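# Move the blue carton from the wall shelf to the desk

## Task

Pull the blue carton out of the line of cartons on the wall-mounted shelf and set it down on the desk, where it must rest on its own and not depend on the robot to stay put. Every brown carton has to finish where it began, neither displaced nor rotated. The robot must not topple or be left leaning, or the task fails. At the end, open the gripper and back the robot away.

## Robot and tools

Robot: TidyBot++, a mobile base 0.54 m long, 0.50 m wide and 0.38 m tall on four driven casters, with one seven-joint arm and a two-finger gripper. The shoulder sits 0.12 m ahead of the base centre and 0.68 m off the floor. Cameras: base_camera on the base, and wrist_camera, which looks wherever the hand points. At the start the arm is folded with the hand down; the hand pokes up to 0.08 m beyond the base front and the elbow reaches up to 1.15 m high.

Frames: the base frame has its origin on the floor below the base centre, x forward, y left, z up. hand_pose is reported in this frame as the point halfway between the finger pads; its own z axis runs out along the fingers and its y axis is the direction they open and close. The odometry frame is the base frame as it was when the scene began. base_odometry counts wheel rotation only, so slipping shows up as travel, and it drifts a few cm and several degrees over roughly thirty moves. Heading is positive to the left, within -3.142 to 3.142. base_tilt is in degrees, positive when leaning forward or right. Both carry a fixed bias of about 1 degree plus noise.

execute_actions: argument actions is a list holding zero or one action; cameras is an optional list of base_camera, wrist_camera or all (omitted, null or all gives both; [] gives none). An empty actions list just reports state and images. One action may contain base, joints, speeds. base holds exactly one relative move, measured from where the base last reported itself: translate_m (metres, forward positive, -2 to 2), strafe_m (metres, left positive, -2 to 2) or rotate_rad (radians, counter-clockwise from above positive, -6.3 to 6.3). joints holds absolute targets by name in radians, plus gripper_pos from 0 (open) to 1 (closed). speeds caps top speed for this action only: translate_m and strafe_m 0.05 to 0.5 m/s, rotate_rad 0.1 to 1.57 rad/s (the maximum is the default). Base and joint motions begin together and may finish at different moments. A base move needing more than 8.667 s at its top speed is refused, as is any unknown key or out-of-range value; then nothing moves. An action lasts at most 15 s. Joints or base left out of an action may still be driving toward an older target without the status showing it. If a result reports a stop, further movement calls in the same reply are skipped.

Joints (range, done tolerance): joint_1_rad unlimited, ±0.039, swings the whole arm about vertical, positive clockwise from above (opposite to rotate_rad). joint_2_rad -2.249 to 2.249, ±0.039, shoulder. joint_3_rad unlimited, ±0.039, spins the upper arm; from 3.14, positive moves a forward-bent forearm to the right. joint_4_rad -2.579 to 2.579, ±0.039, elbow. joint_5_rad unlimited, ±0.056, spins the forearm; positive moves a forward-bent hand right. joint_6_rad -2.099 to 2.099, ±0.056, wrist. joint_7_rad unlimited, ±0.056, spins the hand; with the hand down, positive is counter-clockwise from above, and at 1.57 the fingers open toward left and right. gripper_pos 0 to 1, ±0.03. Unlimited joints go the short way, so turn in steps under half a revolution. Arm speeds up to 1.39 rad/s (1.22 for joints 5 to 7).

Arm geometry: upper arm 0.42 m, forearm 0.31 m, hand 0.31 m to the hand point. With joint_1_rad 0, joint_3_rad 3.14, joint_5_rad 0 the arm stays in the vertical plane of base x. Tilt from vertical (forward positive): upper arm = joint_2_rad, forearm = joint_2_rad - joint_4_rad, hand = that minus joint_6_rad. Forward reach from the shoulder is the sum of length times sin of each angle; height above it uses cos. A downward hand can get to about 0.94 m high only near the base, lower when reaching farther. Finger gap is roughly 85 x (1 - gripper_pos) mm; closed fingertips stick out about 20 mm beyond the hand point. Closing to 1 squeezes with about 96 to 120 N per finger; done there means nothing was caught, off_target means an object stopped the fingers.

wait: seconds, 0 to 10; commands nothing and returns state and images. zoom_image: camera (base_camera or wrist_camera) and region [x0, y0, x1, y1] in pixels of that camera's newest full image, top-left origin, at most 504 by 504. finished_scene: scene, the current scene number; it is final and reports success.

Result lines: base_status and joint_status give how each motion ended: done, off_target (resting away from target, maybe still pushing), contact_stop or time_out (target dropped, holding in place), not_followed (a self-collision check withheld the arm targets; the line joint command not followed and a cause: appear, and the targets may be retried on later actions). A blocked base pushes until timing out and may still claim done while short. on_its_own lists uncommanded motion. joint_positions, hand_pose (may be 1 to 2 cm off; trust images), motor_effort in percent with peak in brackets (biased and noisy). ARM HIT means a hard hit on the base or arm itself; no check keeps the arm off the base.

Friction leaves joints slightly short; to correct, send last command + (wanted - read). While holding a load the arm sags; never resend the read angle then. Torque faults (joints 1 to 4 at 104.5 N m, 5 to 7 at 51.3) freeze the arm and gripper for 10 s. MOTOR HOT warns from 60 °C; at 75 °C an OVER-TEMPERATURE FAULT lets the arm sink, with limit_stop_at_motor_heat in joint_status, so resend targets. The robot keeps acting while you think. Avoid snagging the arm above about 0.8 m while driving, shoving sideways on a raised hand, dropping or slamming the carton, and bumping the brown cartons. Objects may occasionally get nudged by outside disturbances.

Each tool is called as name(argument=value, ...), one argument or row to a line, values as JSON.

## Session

execute_actions(
  actions=[],
)

Scene clock: 0.00 s.
base_odometry: x=+0.000 y=+0.000 heading=+0.000 (m, m, rad; odometry frame)
base_tilt: forward=-0.1 right=-0.4 (deg)
base_status: not commanded
joint_positions: joint_1_rad=+0.038 joint_2_rad=-0.298 joint_3_rad=+3.152 joint_4_rad=-2.559 joint_5_rad=-0.043 joint_6_rad=-0.873 joint_7_rad=+1.622 gripper_pos=+0.000
joint_status: not commanded
motor_effort: joint_1_rad=+0 joint_2_rad=-3 joint_3_rad=-1 joint_4_rad=+17 joint_5_rad=+1 joint_6_rad=+1 joint_7_rad=+0 (%)
hand_pose: x=+0.2410 y=+0.0062 z=+0.5728 quat_wxyz=(-0.018, +1.000, -0.012, +0.005) (m; base frame)
pictures: base_camera, wrist_camera
Images, in order (width x height): base_camera 644x364, wrist_camera 644x476.

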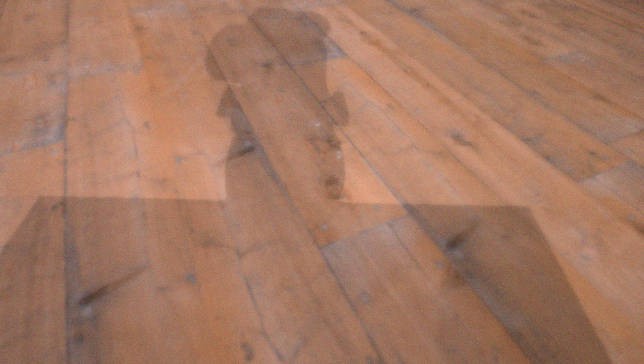

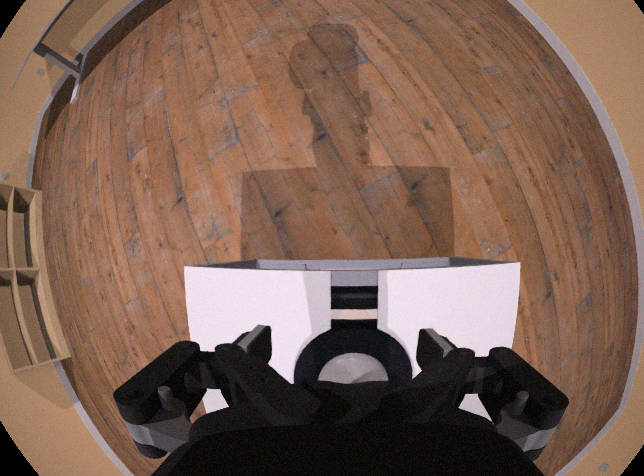

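execute_actions(
  actions=[
    {"base":{"rotate_rad":-2.68},"joints":{"joint_1_rad":-0.016,"joint_2_rad":-0.39,"joint_3_rad":3.13,"joint_4_rad":-2.55,"joint_5_rad":0.022,"joint_6_rad":0.61,"joint_7_rad":1.55}},
  ],
)

Scene clock: 3.30 s.
base_odometry: x=+0.000 y=+0.000 heading=-2.678 (m, m, rad; odometry frame)
base_tilt: forward=-0.1 right=-0.4 (deg)
base_status: done
joint_positions: joint_1_rad=+0.009 joint_2_rad=-0.371 joint_3_rad=+3.148 joint_4_rad=-2.550 joint_5_rad=-0.005 joint_6_rad=+0.606 joint_7_rad=+1.577 gripper_pos=+0.000
joint_status: all done
motor_effort: joint_1_rad=+0(1) joint_2_rad=-5(7) joint_3_rad=+0(0) joint_4_rad=+20(20) joint_5_rad=+1(1) joint_6_rad=+7(7) joint_7_rad=+0(1) (%)
hand_pose: x=+0.5359 y=-0.0060 z=+0.8937 quat_wxyz=(+0.006, +0.708, -0.006, +0.706) (m; base frame)
pictures: base_camera, wrist_camera
Images, in order (width x height): base_camera 644x364, wrist_camera 644x476.

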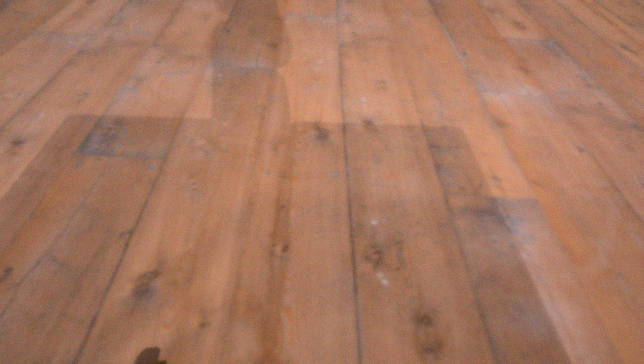

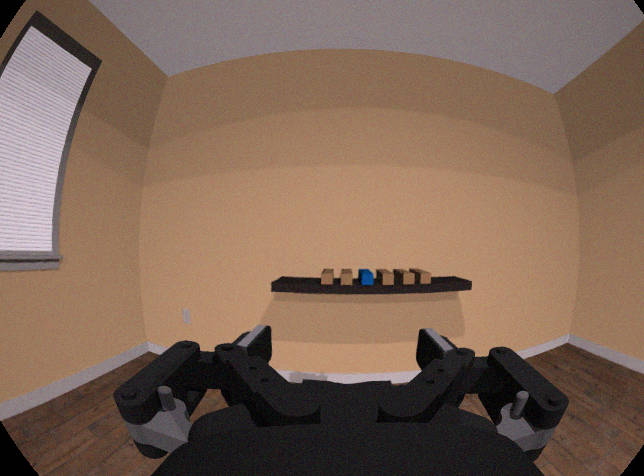

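zoom_image(
  camera="wrist_camera",
  region=[270, 240, 480, 320],
)

Region (270, 240, 480, 320) of wrist_camera's 644x476 image, scaled by 2.400; it fills the top 192 rows of this view, and the rest is white.

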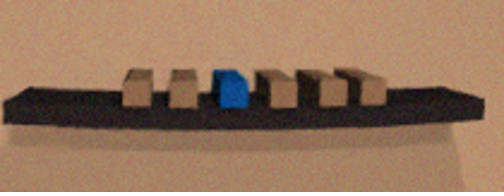

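execute_actions(
  actions=[
    {"base":{"translate_m":0.9},"joints":{"joint_1_rad":-0.025,"joint_2_rad":0.123,"joint_3_rad":3.12,"joint_4_rad":-1.2,"joint_6_rad":-1.13,"gripper_pos":0.05}},
  ],
)

execute_actions(
  actions=[
    {"base":{"strafe_m":-0.145}},
  ],
  cameras=["wrist_camera"],
)

Scene clock: 6.90 s.
base_odometry: x=-0.806 y=-0.401 heading=-2.680 (m, m, rad; odometry frame)
base_tilt: forward=-0.1 right=-0.4 (deg)
base_status: done
joint_positions: joint_1_rad=+0.002 joint_2_rad=+0.117 joint_3_rad=+3.140 joint_4_rad=-1.210 joint_5_rad=-0.004 joint_6_rad=-1.106 joint_7_rad=+1.577 gripper_pos=+0.050
joint_status: all done
motor_effort: joint_1_rad=+0(1) joint_2_rad=-24(26) joint_3_rad=-1(0) joint_4_rad=+21(23) joint_5_rad=+0(1) joint_6_rad=+4(6) joint_7_rad=+0(0) (%)
hand_pose: x=+0.6758 y=+0.0023 z=+0.9395 quat_wxyz=(-0.001, +0.938, +0.003, +0.347) (m; base frame)
pictures: base_camera, wrist_camera
Images, in order (width x height): base_camera 644x364, wrist_camera 644x476.

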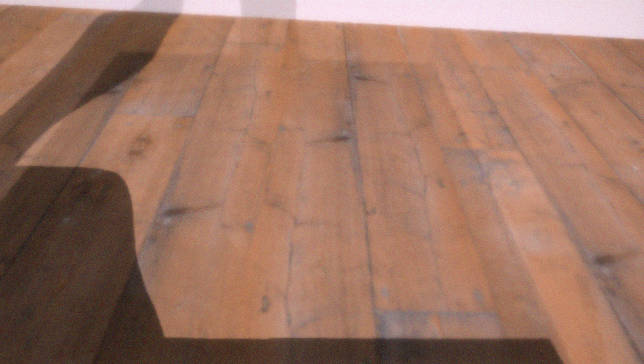

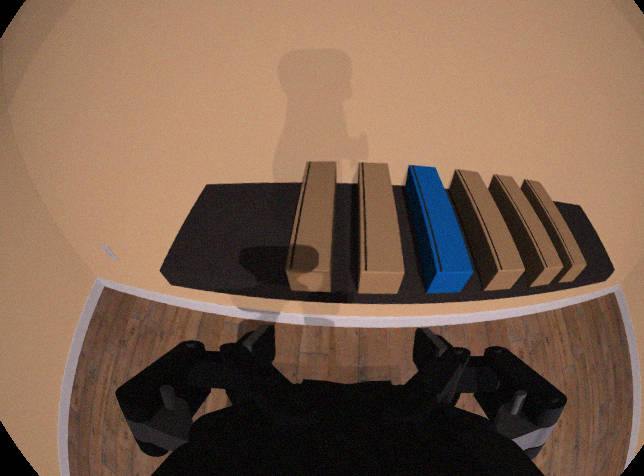

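Scene clock: 8.33 s.
base_odometry: x=-0.871 y=-0.271 heading=-2.679 (m, m, rad; odometry frame)
base_tilt: forward=-0.1 right=-0.4 (deg)
base_status: done
joint_positions: joint_1_rad=-0.008 joint_2_rad=+0.117 joint_3_rad=+3.132 joint_4_rad=-1.209 joint_5_rad=+0.000 joint_6_rad=-1.107 joint_7_rad=+1.577 gripper_pos=+0.050
joint_status: not commanded
motor_effort: joint_1_rad=+0(3) joint_2_rad=-23(24) joint_3_rad=-1(2) joint_4_rad=+20(21) joint_5_rad=+0(0) joint_6_rad=+4(4) joint_7_rad=+0(0) (%)
hand_pose: x=+0.6754 y=+0.0109 z=+0.9396 quat_wxyz=(-0.003, +0.938, +0.011, +0.347) (m; base frame)
pictures: wrist_camera
Images, in order (width x height): wrist_camera 644x476.

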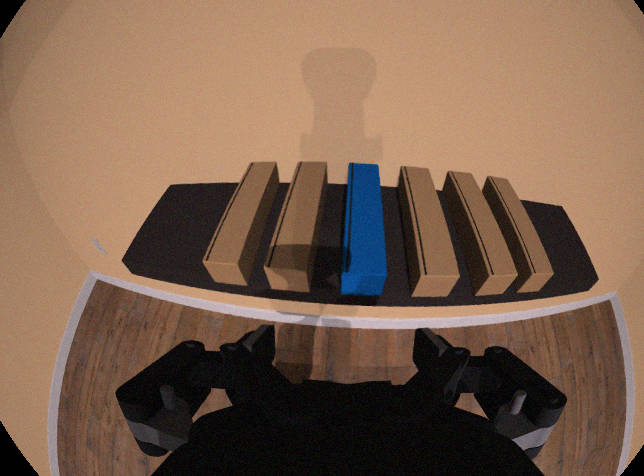

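execute_actions(
  actions=[
    {"base":{"translate_m":0.27},"speeds":{"translate_m":0.3},"joints":{"joint_1_rad":0.062,"joint_2_rad":0.117,"joint_3_rad":3.155,"joint_4_rad":-1.47,"joint_5_rad":0.0,"joint_6_rad":-0.825}},
  ],
  cameras=["wrist_camera"],
)

Scene clock: 10.93 s.
base_odometry: x=-1.113 y=-0.391 heading=-2.680 (m, m, rad; odometry frame)
base_tilt: forward=-0.1 right=-0.4 (deg)
base_status: done
joint_positions: joint_1_rad=+0.039 joint_2_rad=+0.118 joint_3_rad=+3.139 joint_4_rad=-1.463 joint_5_rad=+0.000 joint_6_rad=-0.846 joint_7_rad=+1.577 gripper_pos=+0.050
joint_status: all done
motor_effort: joint_1_rad=+0(1) joint_2_rad=-23(26) joint_3_rad=-1(2) joint_4_rad=+21(22) joint_5_rad=+1(2) joint_6_rad=+4(5) joint_7_rad=+0(0) (%)
hand_pose: x=+0.6866 y=-0.0194 z=+0.8611 quat_wxyz=(+0.007, +0.937, -0.014, +0.350) (m; base frame)
pictures: wrist_camera
Images, in order (width x height): wrist_camera 644x476.

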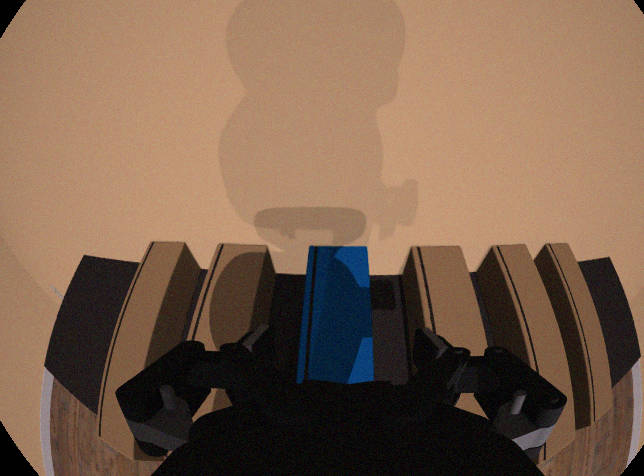

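execute_actions(
  actions=[
    {"joints":{"joint_1_rad":0.008,"joint_3_rad":3.14,"joint_4_rad":-1.62,"joint_6_rad":-0.675}},
  ],
  cameras=["wrist_camera"],
)

Scene clock: 12.40 s.
base_odometry: x=-1.113 y=-0.391 heading=-2.680 (m, m, rad; odometry frame)
base_tilt: forward=+0.0 right=-0.4 (deg)
base_status: not commanded
joint_positions: joint_1_rad=+0.030 joint_2_rad=+0.118 joint_3_rad=+3.139 joint_4_rad=-1.615 joint_5_rad=+0.000 joint_6_rad=-0.700 joint_7_rad=+1.577 gripper_pos=+0.050
joint_status: all done
motor_effort: joint_1_rad=+0(0) joint_2_rad=-23(24) joint_3_rad=-1(1) joint_4_rad=+20(21) joint_5_rad=+1(0) joint_6_rad=+4(4) joint_7_rad=+0(1) (%)
hand_pose: x=+0.6810 y=-0.0141 z=+0.8121 quat_wxyz=(+0.006, +0.938, -0.010, +0.347) (m; base frame)
pictures: wrist_camera
Images, in order (width x height): wrist_camera 644x476.

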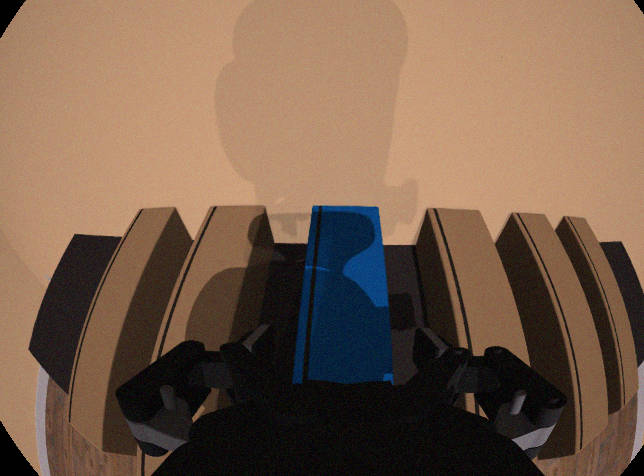

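execute_actions(
  actions=[
    {"joints":{"joint_1_rad":0.03,"joint_4_rad":-1.73,"joint_6_rad":-0.563}},
  ],
  cameras=["wrist_camera"],
)

Scene clock: 13.50 s.
base_odometry: x=-1.113 y=-0.391 heading=-2.680 (m, m, rad; odometry frame)
base_tilt: forward=+0.0 right=-0.3 (deg)
base_status: not commanded
joint_positions: joint_1_rad=+0.030 joint_2_rad=+0.118 joint_3_rad=+3.139 joint_4_rad=-1.726 joint_5_rad=+0.000 joint_6_rad=-0.589 joint_7_rad=+1.577 gripper_pos=+0.050
joint_status: all done
motor_effort: joint_1_rad=+0(0) joint_2_rad=-23(24) joint_3_rad=-1(1) joint_4_rad=+20(22) joint_5_rad=+1(1) joint_6_rad=+4(5) joint_7_rad=+1(1) (%)
hand_pose: x=+0.6737 y=-0.0139 z=+0.7783 quat_wxyz=(+0.006, +0.938, -0.010, +0.347) (m; base frame)
pictures: wrist_camera
Images, in order (width x height): wrist_camera 644x476.

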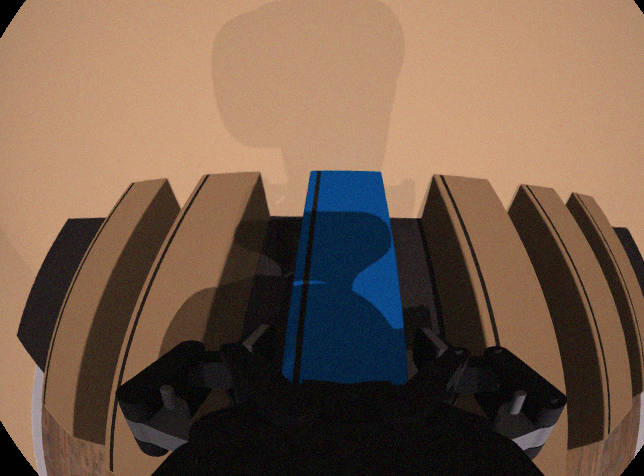

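execute_actions(
  actions=[
    {"joints":{"joint_4_rad":-1.742,"joint_6_rad":-0.555,"gripper_pos":1}},
  ],
  cameras=["wrist_camera"],
)

Scene clock: 14.77 s.
base_odometry: x=-1.113 y=-0.391 heading=-2.680 (m, m, rad; odometry frame)
base_tilt: forward=+0.0 right=-0.4 (deg)
base_status: not commanded
joint_positions: joint_1_rad=+0.030 joint_2_rad=+0.118 joint_3_rad=+3.139 joint_4_rad=-1.734 joint_5_rad=+0.000 joint_6_rad=-0.578 joint_7_rad=+1.577 gripper_pos=+0.341
joint_status: gripper_pos off_target (ended at +0.341, target +1.000); the others done
motor_effort: joint_1_rad=+0(0) joint_2_rad=-21(23) joint_3_rad=-2(0) joint_4_rad=+20(21) joint_5_rad=+1(1) joint_6_rad=+4(3) joint_7_rad=+0(0) (%)
hand_pose: x=+0.6735 y=-0.0139 z=+0.7766 quat_wxyz=(+0.006, +0.937, -0.010, +0.348) (m; base frame)
pictures: wrist_camera
Images, in order (width x height): wrist_camera 644x476.

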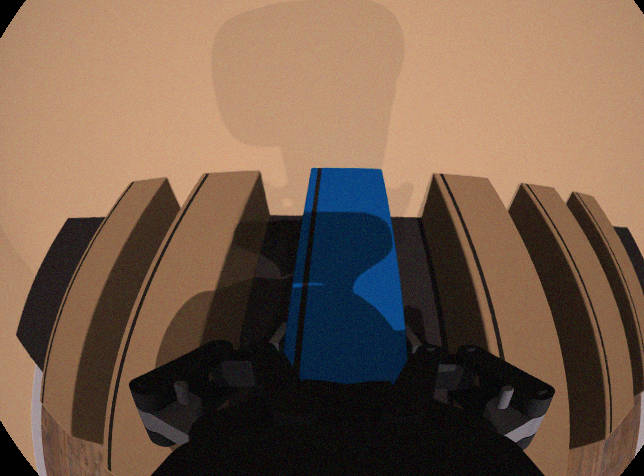

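execute_actions(
  actions=[
    {"base":{"translate_m":-0.04},"speeds":{"translate_m":0.07},"joints":{"joint_2_rad":0.055,"joint_4_rad":-1.41,"joint_6_rad":-0.96}},
  ],
  cameras=["wrist_camera"],
)

Scene clock: 16.47 s.
base_odometry: x=-1.077 y=-0.373 heading=-2.680 (m, m, rad; odometry frame)
base_tilt: forward=-0.1 right=-0.4 (deg)
base_status: done
joint_positions: joint_1_rad=+0.030 joint_2_rad=+0.068 joint_3_rad=+3.139 joint_4_rad=-1.417 joint_5_rad=+0.000 joint_6_rad=-0.938 joint_7_rad=+1.577 gripper_pos=+0.341
joint_status: all done
motor_effort: joint_1_rad=+0(2) joint_2_rad=-22(25) joint_3_rad=-1(2) joint_4_rad=+21(23) joint_5_rad=+1(3) joint_6_rad=+5(4) joint_7_rad=+1(1) (%)
hand_pose: x=+0.6656 y=-0.0136 z=+0.8945 quat_wxyz=(+0.006, +0.936, -0.010, +0.352) (m; base frame)
pictures: wrist_camera
Images, in order (width x height): wrist_camera 644x476.

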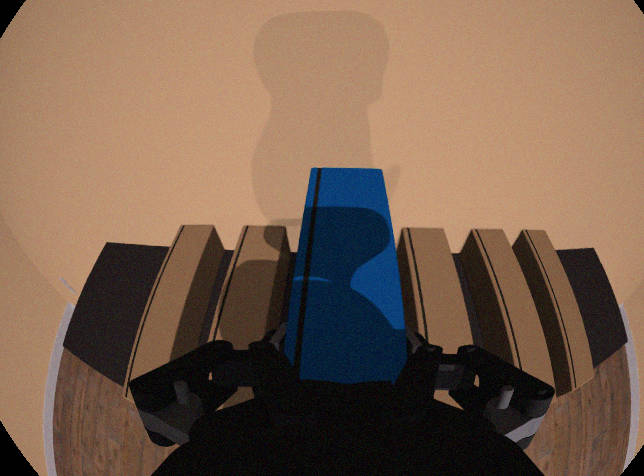

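execute_actions(
  actions=[
    {"base":{"translate_m":-2.0},"joints":{"joint_1_rad":3.1,"joint_2_rad":0.07,"joint_4_rad":-1.24,"joint_6_rad":-1.11}},
  ],
  cameras=["wrist_camera"],
)

Scene clock: 22.20 s.
base_odometry: x=+0.713 y=+0.519 heading=-2.680 (m, m, rad; odometry frame)
base_tilt: forward=-0.1 right=-0.5 (deg)
base_status: done
joint_positions: joint_1_rad=+3.079 joint_2_rad=+0.069 joint_3_rad=+3.139 joint_4_rad=-1.252 joint_5_rad=+0.000 joint_6_rad=-1.087 joint_7_rad=+1.577 gripper_pos=+0.341
joint_status: all done
motor_effort: joint_1_rad=+0(3) joint_2_rad=-21(25) joint_3_rad=-1(1) joint_4_rad=+21(22) joint_5_rad=+2(2) joint_6_rad=+5(5) joint_7_rad=+0(0) (%)
hand_pose: x=-0.4218 y=-0.0365 z=+0.9475 quat_wxyz=(+0.358, +0.033, -0.933, +0.011) (m; base frame)
pictures: wrist_camera
Images, in order (width x height): wrist_camera 644x476.

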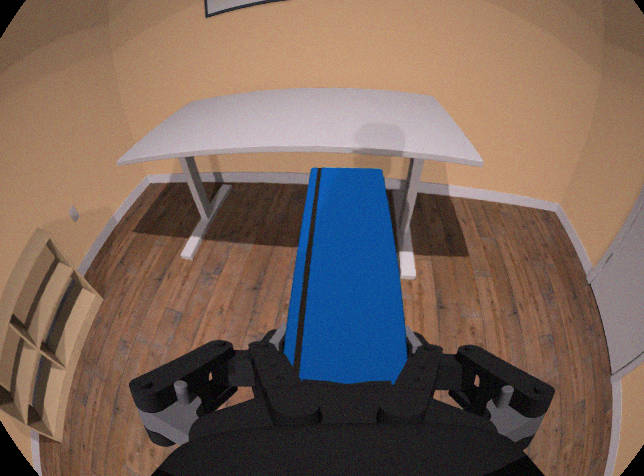

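execute_actions(
  actions=[
    {"base":{"translate_m":-0.76},"joints":{"joint_2_rad":0.445,"joint_4_rad":-1.13,"joint_6_rad":-0.835}},
  ],
  cameras=["wrist_camera"],
)

Scene clock: 25.50 s.
base_odometry: x=+1.393 y=+0.859 heading=-2.679 (m, m, rad; odometry frame)
base_tilt: forward=-0.1 right=-0.4 (deg)
base_status: done
joint_positions: joint_1_rad=+3.079 joint_2_rad=+0.452 joint_3_rad=+3.139 joint_4_rad=-1.141 joint_5_rad=+0.000 joint_6_rad=-0.858 joint_7_rad=+1.577 gripper_pos=+0.341
joint_status: all done
motor_effort: joint_1_rad=+0(2) joint_2_rad=-36(39) joint_3_rad=-1(3) joint_4_rad=+21(23) joint_5_rad=+1(1) joint_6_rad=+4(5) joint_7_rad=+0(0) (%)
hand_pose: x=-0.5759 y=-0.0462 z=+0.8131 quat_wxyz=(+0.338, +0.033, -0.940, +0.011) (m; base frame)
pictures: wrist_camera
Images, in order (width x height): wrist_camera 644x476.

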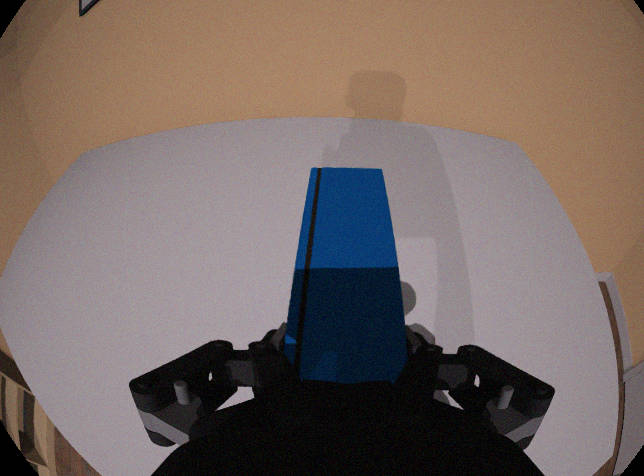

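execute_actions(
  actions=[
    {"joints":{"joint_4_rad":-1.298,"joint_6_rad":-0.664}},
  ],
  cameras=["wrist_camera"],
)

execute_actions(
  actions=[
    {"joints":{"joint_4_rad":-1.355,"joint_6_rad":-0.61}},
  ],
  cameras=["wrist_camera"],
)

Scene clock: 26.90 s.
base_odometry: x=+1.393 y=+0.859 heading=-2.679 (m, m, rad; odometry frame)
base_tilt: forward=-0.2 right=-0.4 (deg)
base_status: not commanded
joint_positions: joint_1_rad=+3.079 joint_2_rad=+0.452 joint_3_rad=+3.139 joint_4_rad=-1.296 joint_5_rad=+0.000 joint_6_rad=-0.691 joint_7_rad=+1.577 gripper_pos=+0.341
joint_status: all done
motor_effort: joint_1_rad=+0(0) joint_2_rad=-34(36) joint_3_rad=-2(0) joint_4_rad=+21(23) joint_5_rad=+1(1) joint_6_rad=+4(5) joint_7_rad=+0(1) (%)
hand_pose: x=-0.5740 y=-0.0461 z=+0.7672 quat_wxyz=(+0.344, +0.033, -0.938, +0.011) (m; base frame)
pictures: wrist_camera
Images, in order (width x height): wrist_camera 644x476.

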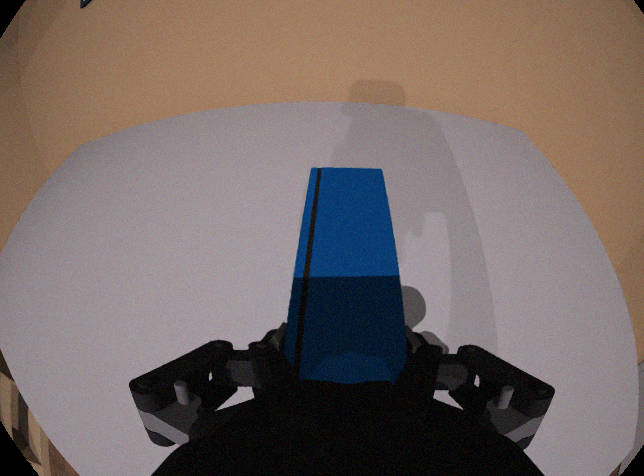

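Scene clock: 27.70 s.
base_odometry: x=+1.393 y=+0.859 heading=-2.679 (m, m, rad; odometry frame)
base_tilt: forward=-0.2 right=-0.4 (deg)
base_status: not commanded
joint_positions: joint_1_rad=+3.079 joint_2_rad=+0.452 joint_3_rad=+3.139 joint_4_rad=-1.350 joint_5_rad=+0.000 joint_6_rad=-0.633 joint_7_rad=+1.577 gripper_pos=+0.341
joint_status: all done
motor_effort: joint_1_rad=+0(0) joint_2_rad=-34(36) joint_3_rad=-1(1) joint_4_rad=+21(22) joint_5_rad=+0(1) joint_6_rad=+4(6) joint_7_rad=+0(0) (%)
hand_pose: x=-0.5714 y=-0.0459 z=+0.7512 quat_wxyz=(+0.346, +0.033, -0.938, +0.011) (m; base frame)
pictures: wrist_camera
Images, in order (width x height): wrist_camera 644x476.

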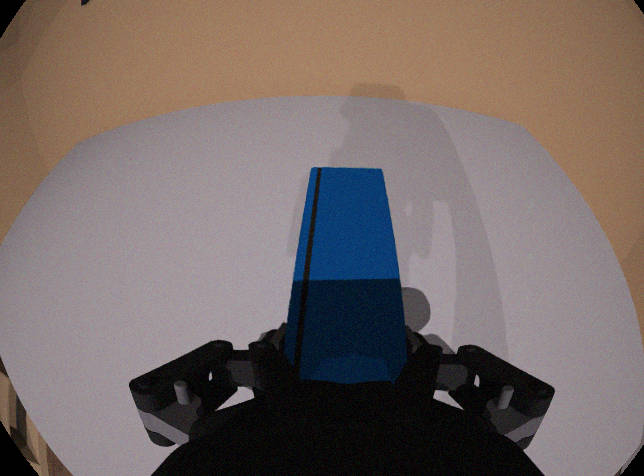

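execute_actions(
  actions=[
    {"joints":{"joint_4_rad":-1.385,"joint_6_rad":-0.6}},
  ],
  cameras=[],
)

Scene clock: 28.67 s.
base_odometry: x=+1.393 y=+0.859 heading=-2.679 (m, m, rad; odometry frame)
base_tilt: forward=-0.1 right=-0.3 (deg)
base_status: not commanded
joint_positions: joint_1_rad=+3.079 joint_2_rad=+0.446 joint_3_rad=+3.139 joint_4_rad=-1.365 joint_5_rad=+0.000 joint_6_rad=-0.619 joint_7_rad=+1.577 gripper_pos=+0.341
joint_status: all done
motor_effort: joint_1_rad=+0(0) joint_2_rad=-32(35) joint_3_rad=-1(2) joint_4_rad=+18(22) joint_5_rad=+1(0) joint_6_rad=+3(4) joint_7_rad=+0(1) (%)
hand_pose: x=-0.5695 y=-0.0458 z=+0.7510 quat_wxyz=(+0.348, +0.033, -0.937, +0.011) (m; base frame)
pictures: none
No camera images: the call's "cameras" was empty. Leave "cameras" out to get every camera's image.

Contact.

execute_actions(
  actions=[
    {"joints":{"joint_4_rad":-1.362,"gripper_pos":0}},
  ],
  cameras=["wrist_camera"],
)

execute_actions(
  actions=[
    {"base":{"translate_m":0.4},"joints":{"joint_2_rad":0.1,"joint_4_rad":-1.3,"joint_6_rad":-0.9}},
  ],
  cameras=["wrist_camera"],
)

Scene clock: 29.97 s.
base_odometry: x=+1.393 y=+0.859 heading=-2.679 (m, m, rad; odometry frame)
base_tilt: forward=-0.1 right=-0.4 (deg)
base_status: not commanded
joint_positions: joint_1_rad=+3.079 joint_2_rad=+0.446 joint_3_rad=+3.139 joint_4_rad=-1.363 joint_5_rad=+0.000 joint_6_rad=-0.619 joint_7_rad=+1.577 gripper_pos=+0.000
joint_status: all done
motor_effort: joint_1_rad=+0(0) joint_2_rad=-34(35) joint_3_rad=-1(2) joint_4_rad=+20(21) joint_5_rad=+1(2) joint_6_rad=+4(5) joint_7_rad=+0(1) (%)
hand_pose: x=-0.5701 y=-0.0458 z=+0.7520 quat_wxyz=(+0.349, +0.033, -0.936, +0.011) (m; base frame)
pictures: wrist_camera
Images, in order (width x height): wrist_camera 644x476.

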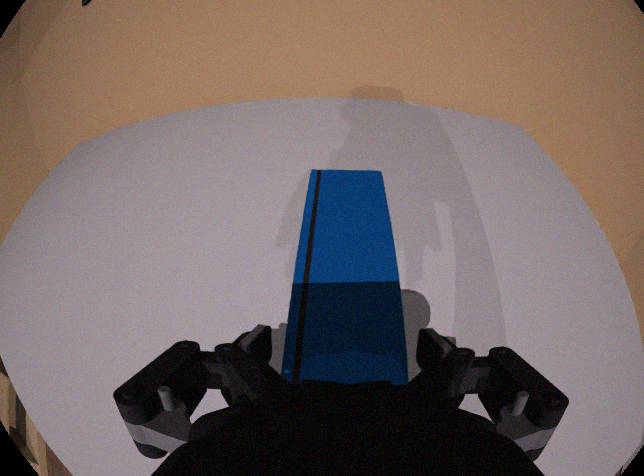

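Scene clock: 32.23 s.
base_odometry: x=+1.035 y=+0.680 heading=-2.679 (m, m, rad; odometry frame)
base_tilt: forward=-0.1 right=-0.4 (deg)
base_status: done
joint_positions: joint_1_rad=+3.083 joint_2_rad=+0.102 joint_3_rad=+3.139 joint_4_rad=-1.301 joint_5_rad=+0.000 joint_6_rad=-0.879 joint_7_rad=+1.577 gripper_pos=+0.000
joint_status: all done
motor_effort: joint_1_rad=+0(3) joint_2_rad=-22(38) joint_3_rad=-1(3) joint_4_rad=+21(22) joint_5_rad=+1(0) joint_6_rad=+5(5) joint_7_rad=+1(0) (%)
hand_pose: x=-0.4682 y=-0.0374 z=+0.9500 quat_wxyz=(+0.417, +0.030, -0.908, +0.012) (m; base frame)
pictures: wrist_camera
Images, in order (width x height): wrist_camera 644x476.

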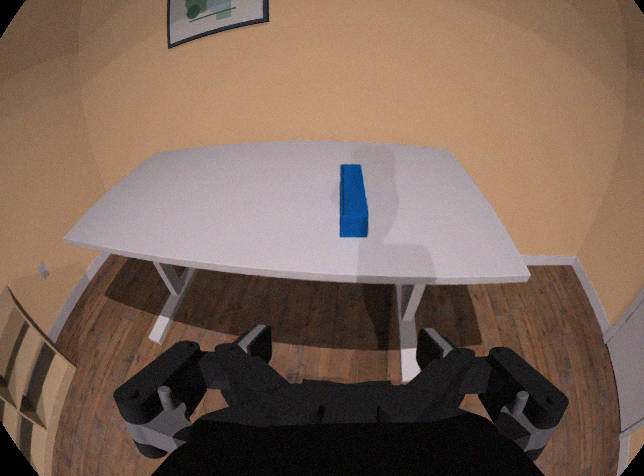

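finished_scene(
  scene=2,
)

The scene is finished: the task was done.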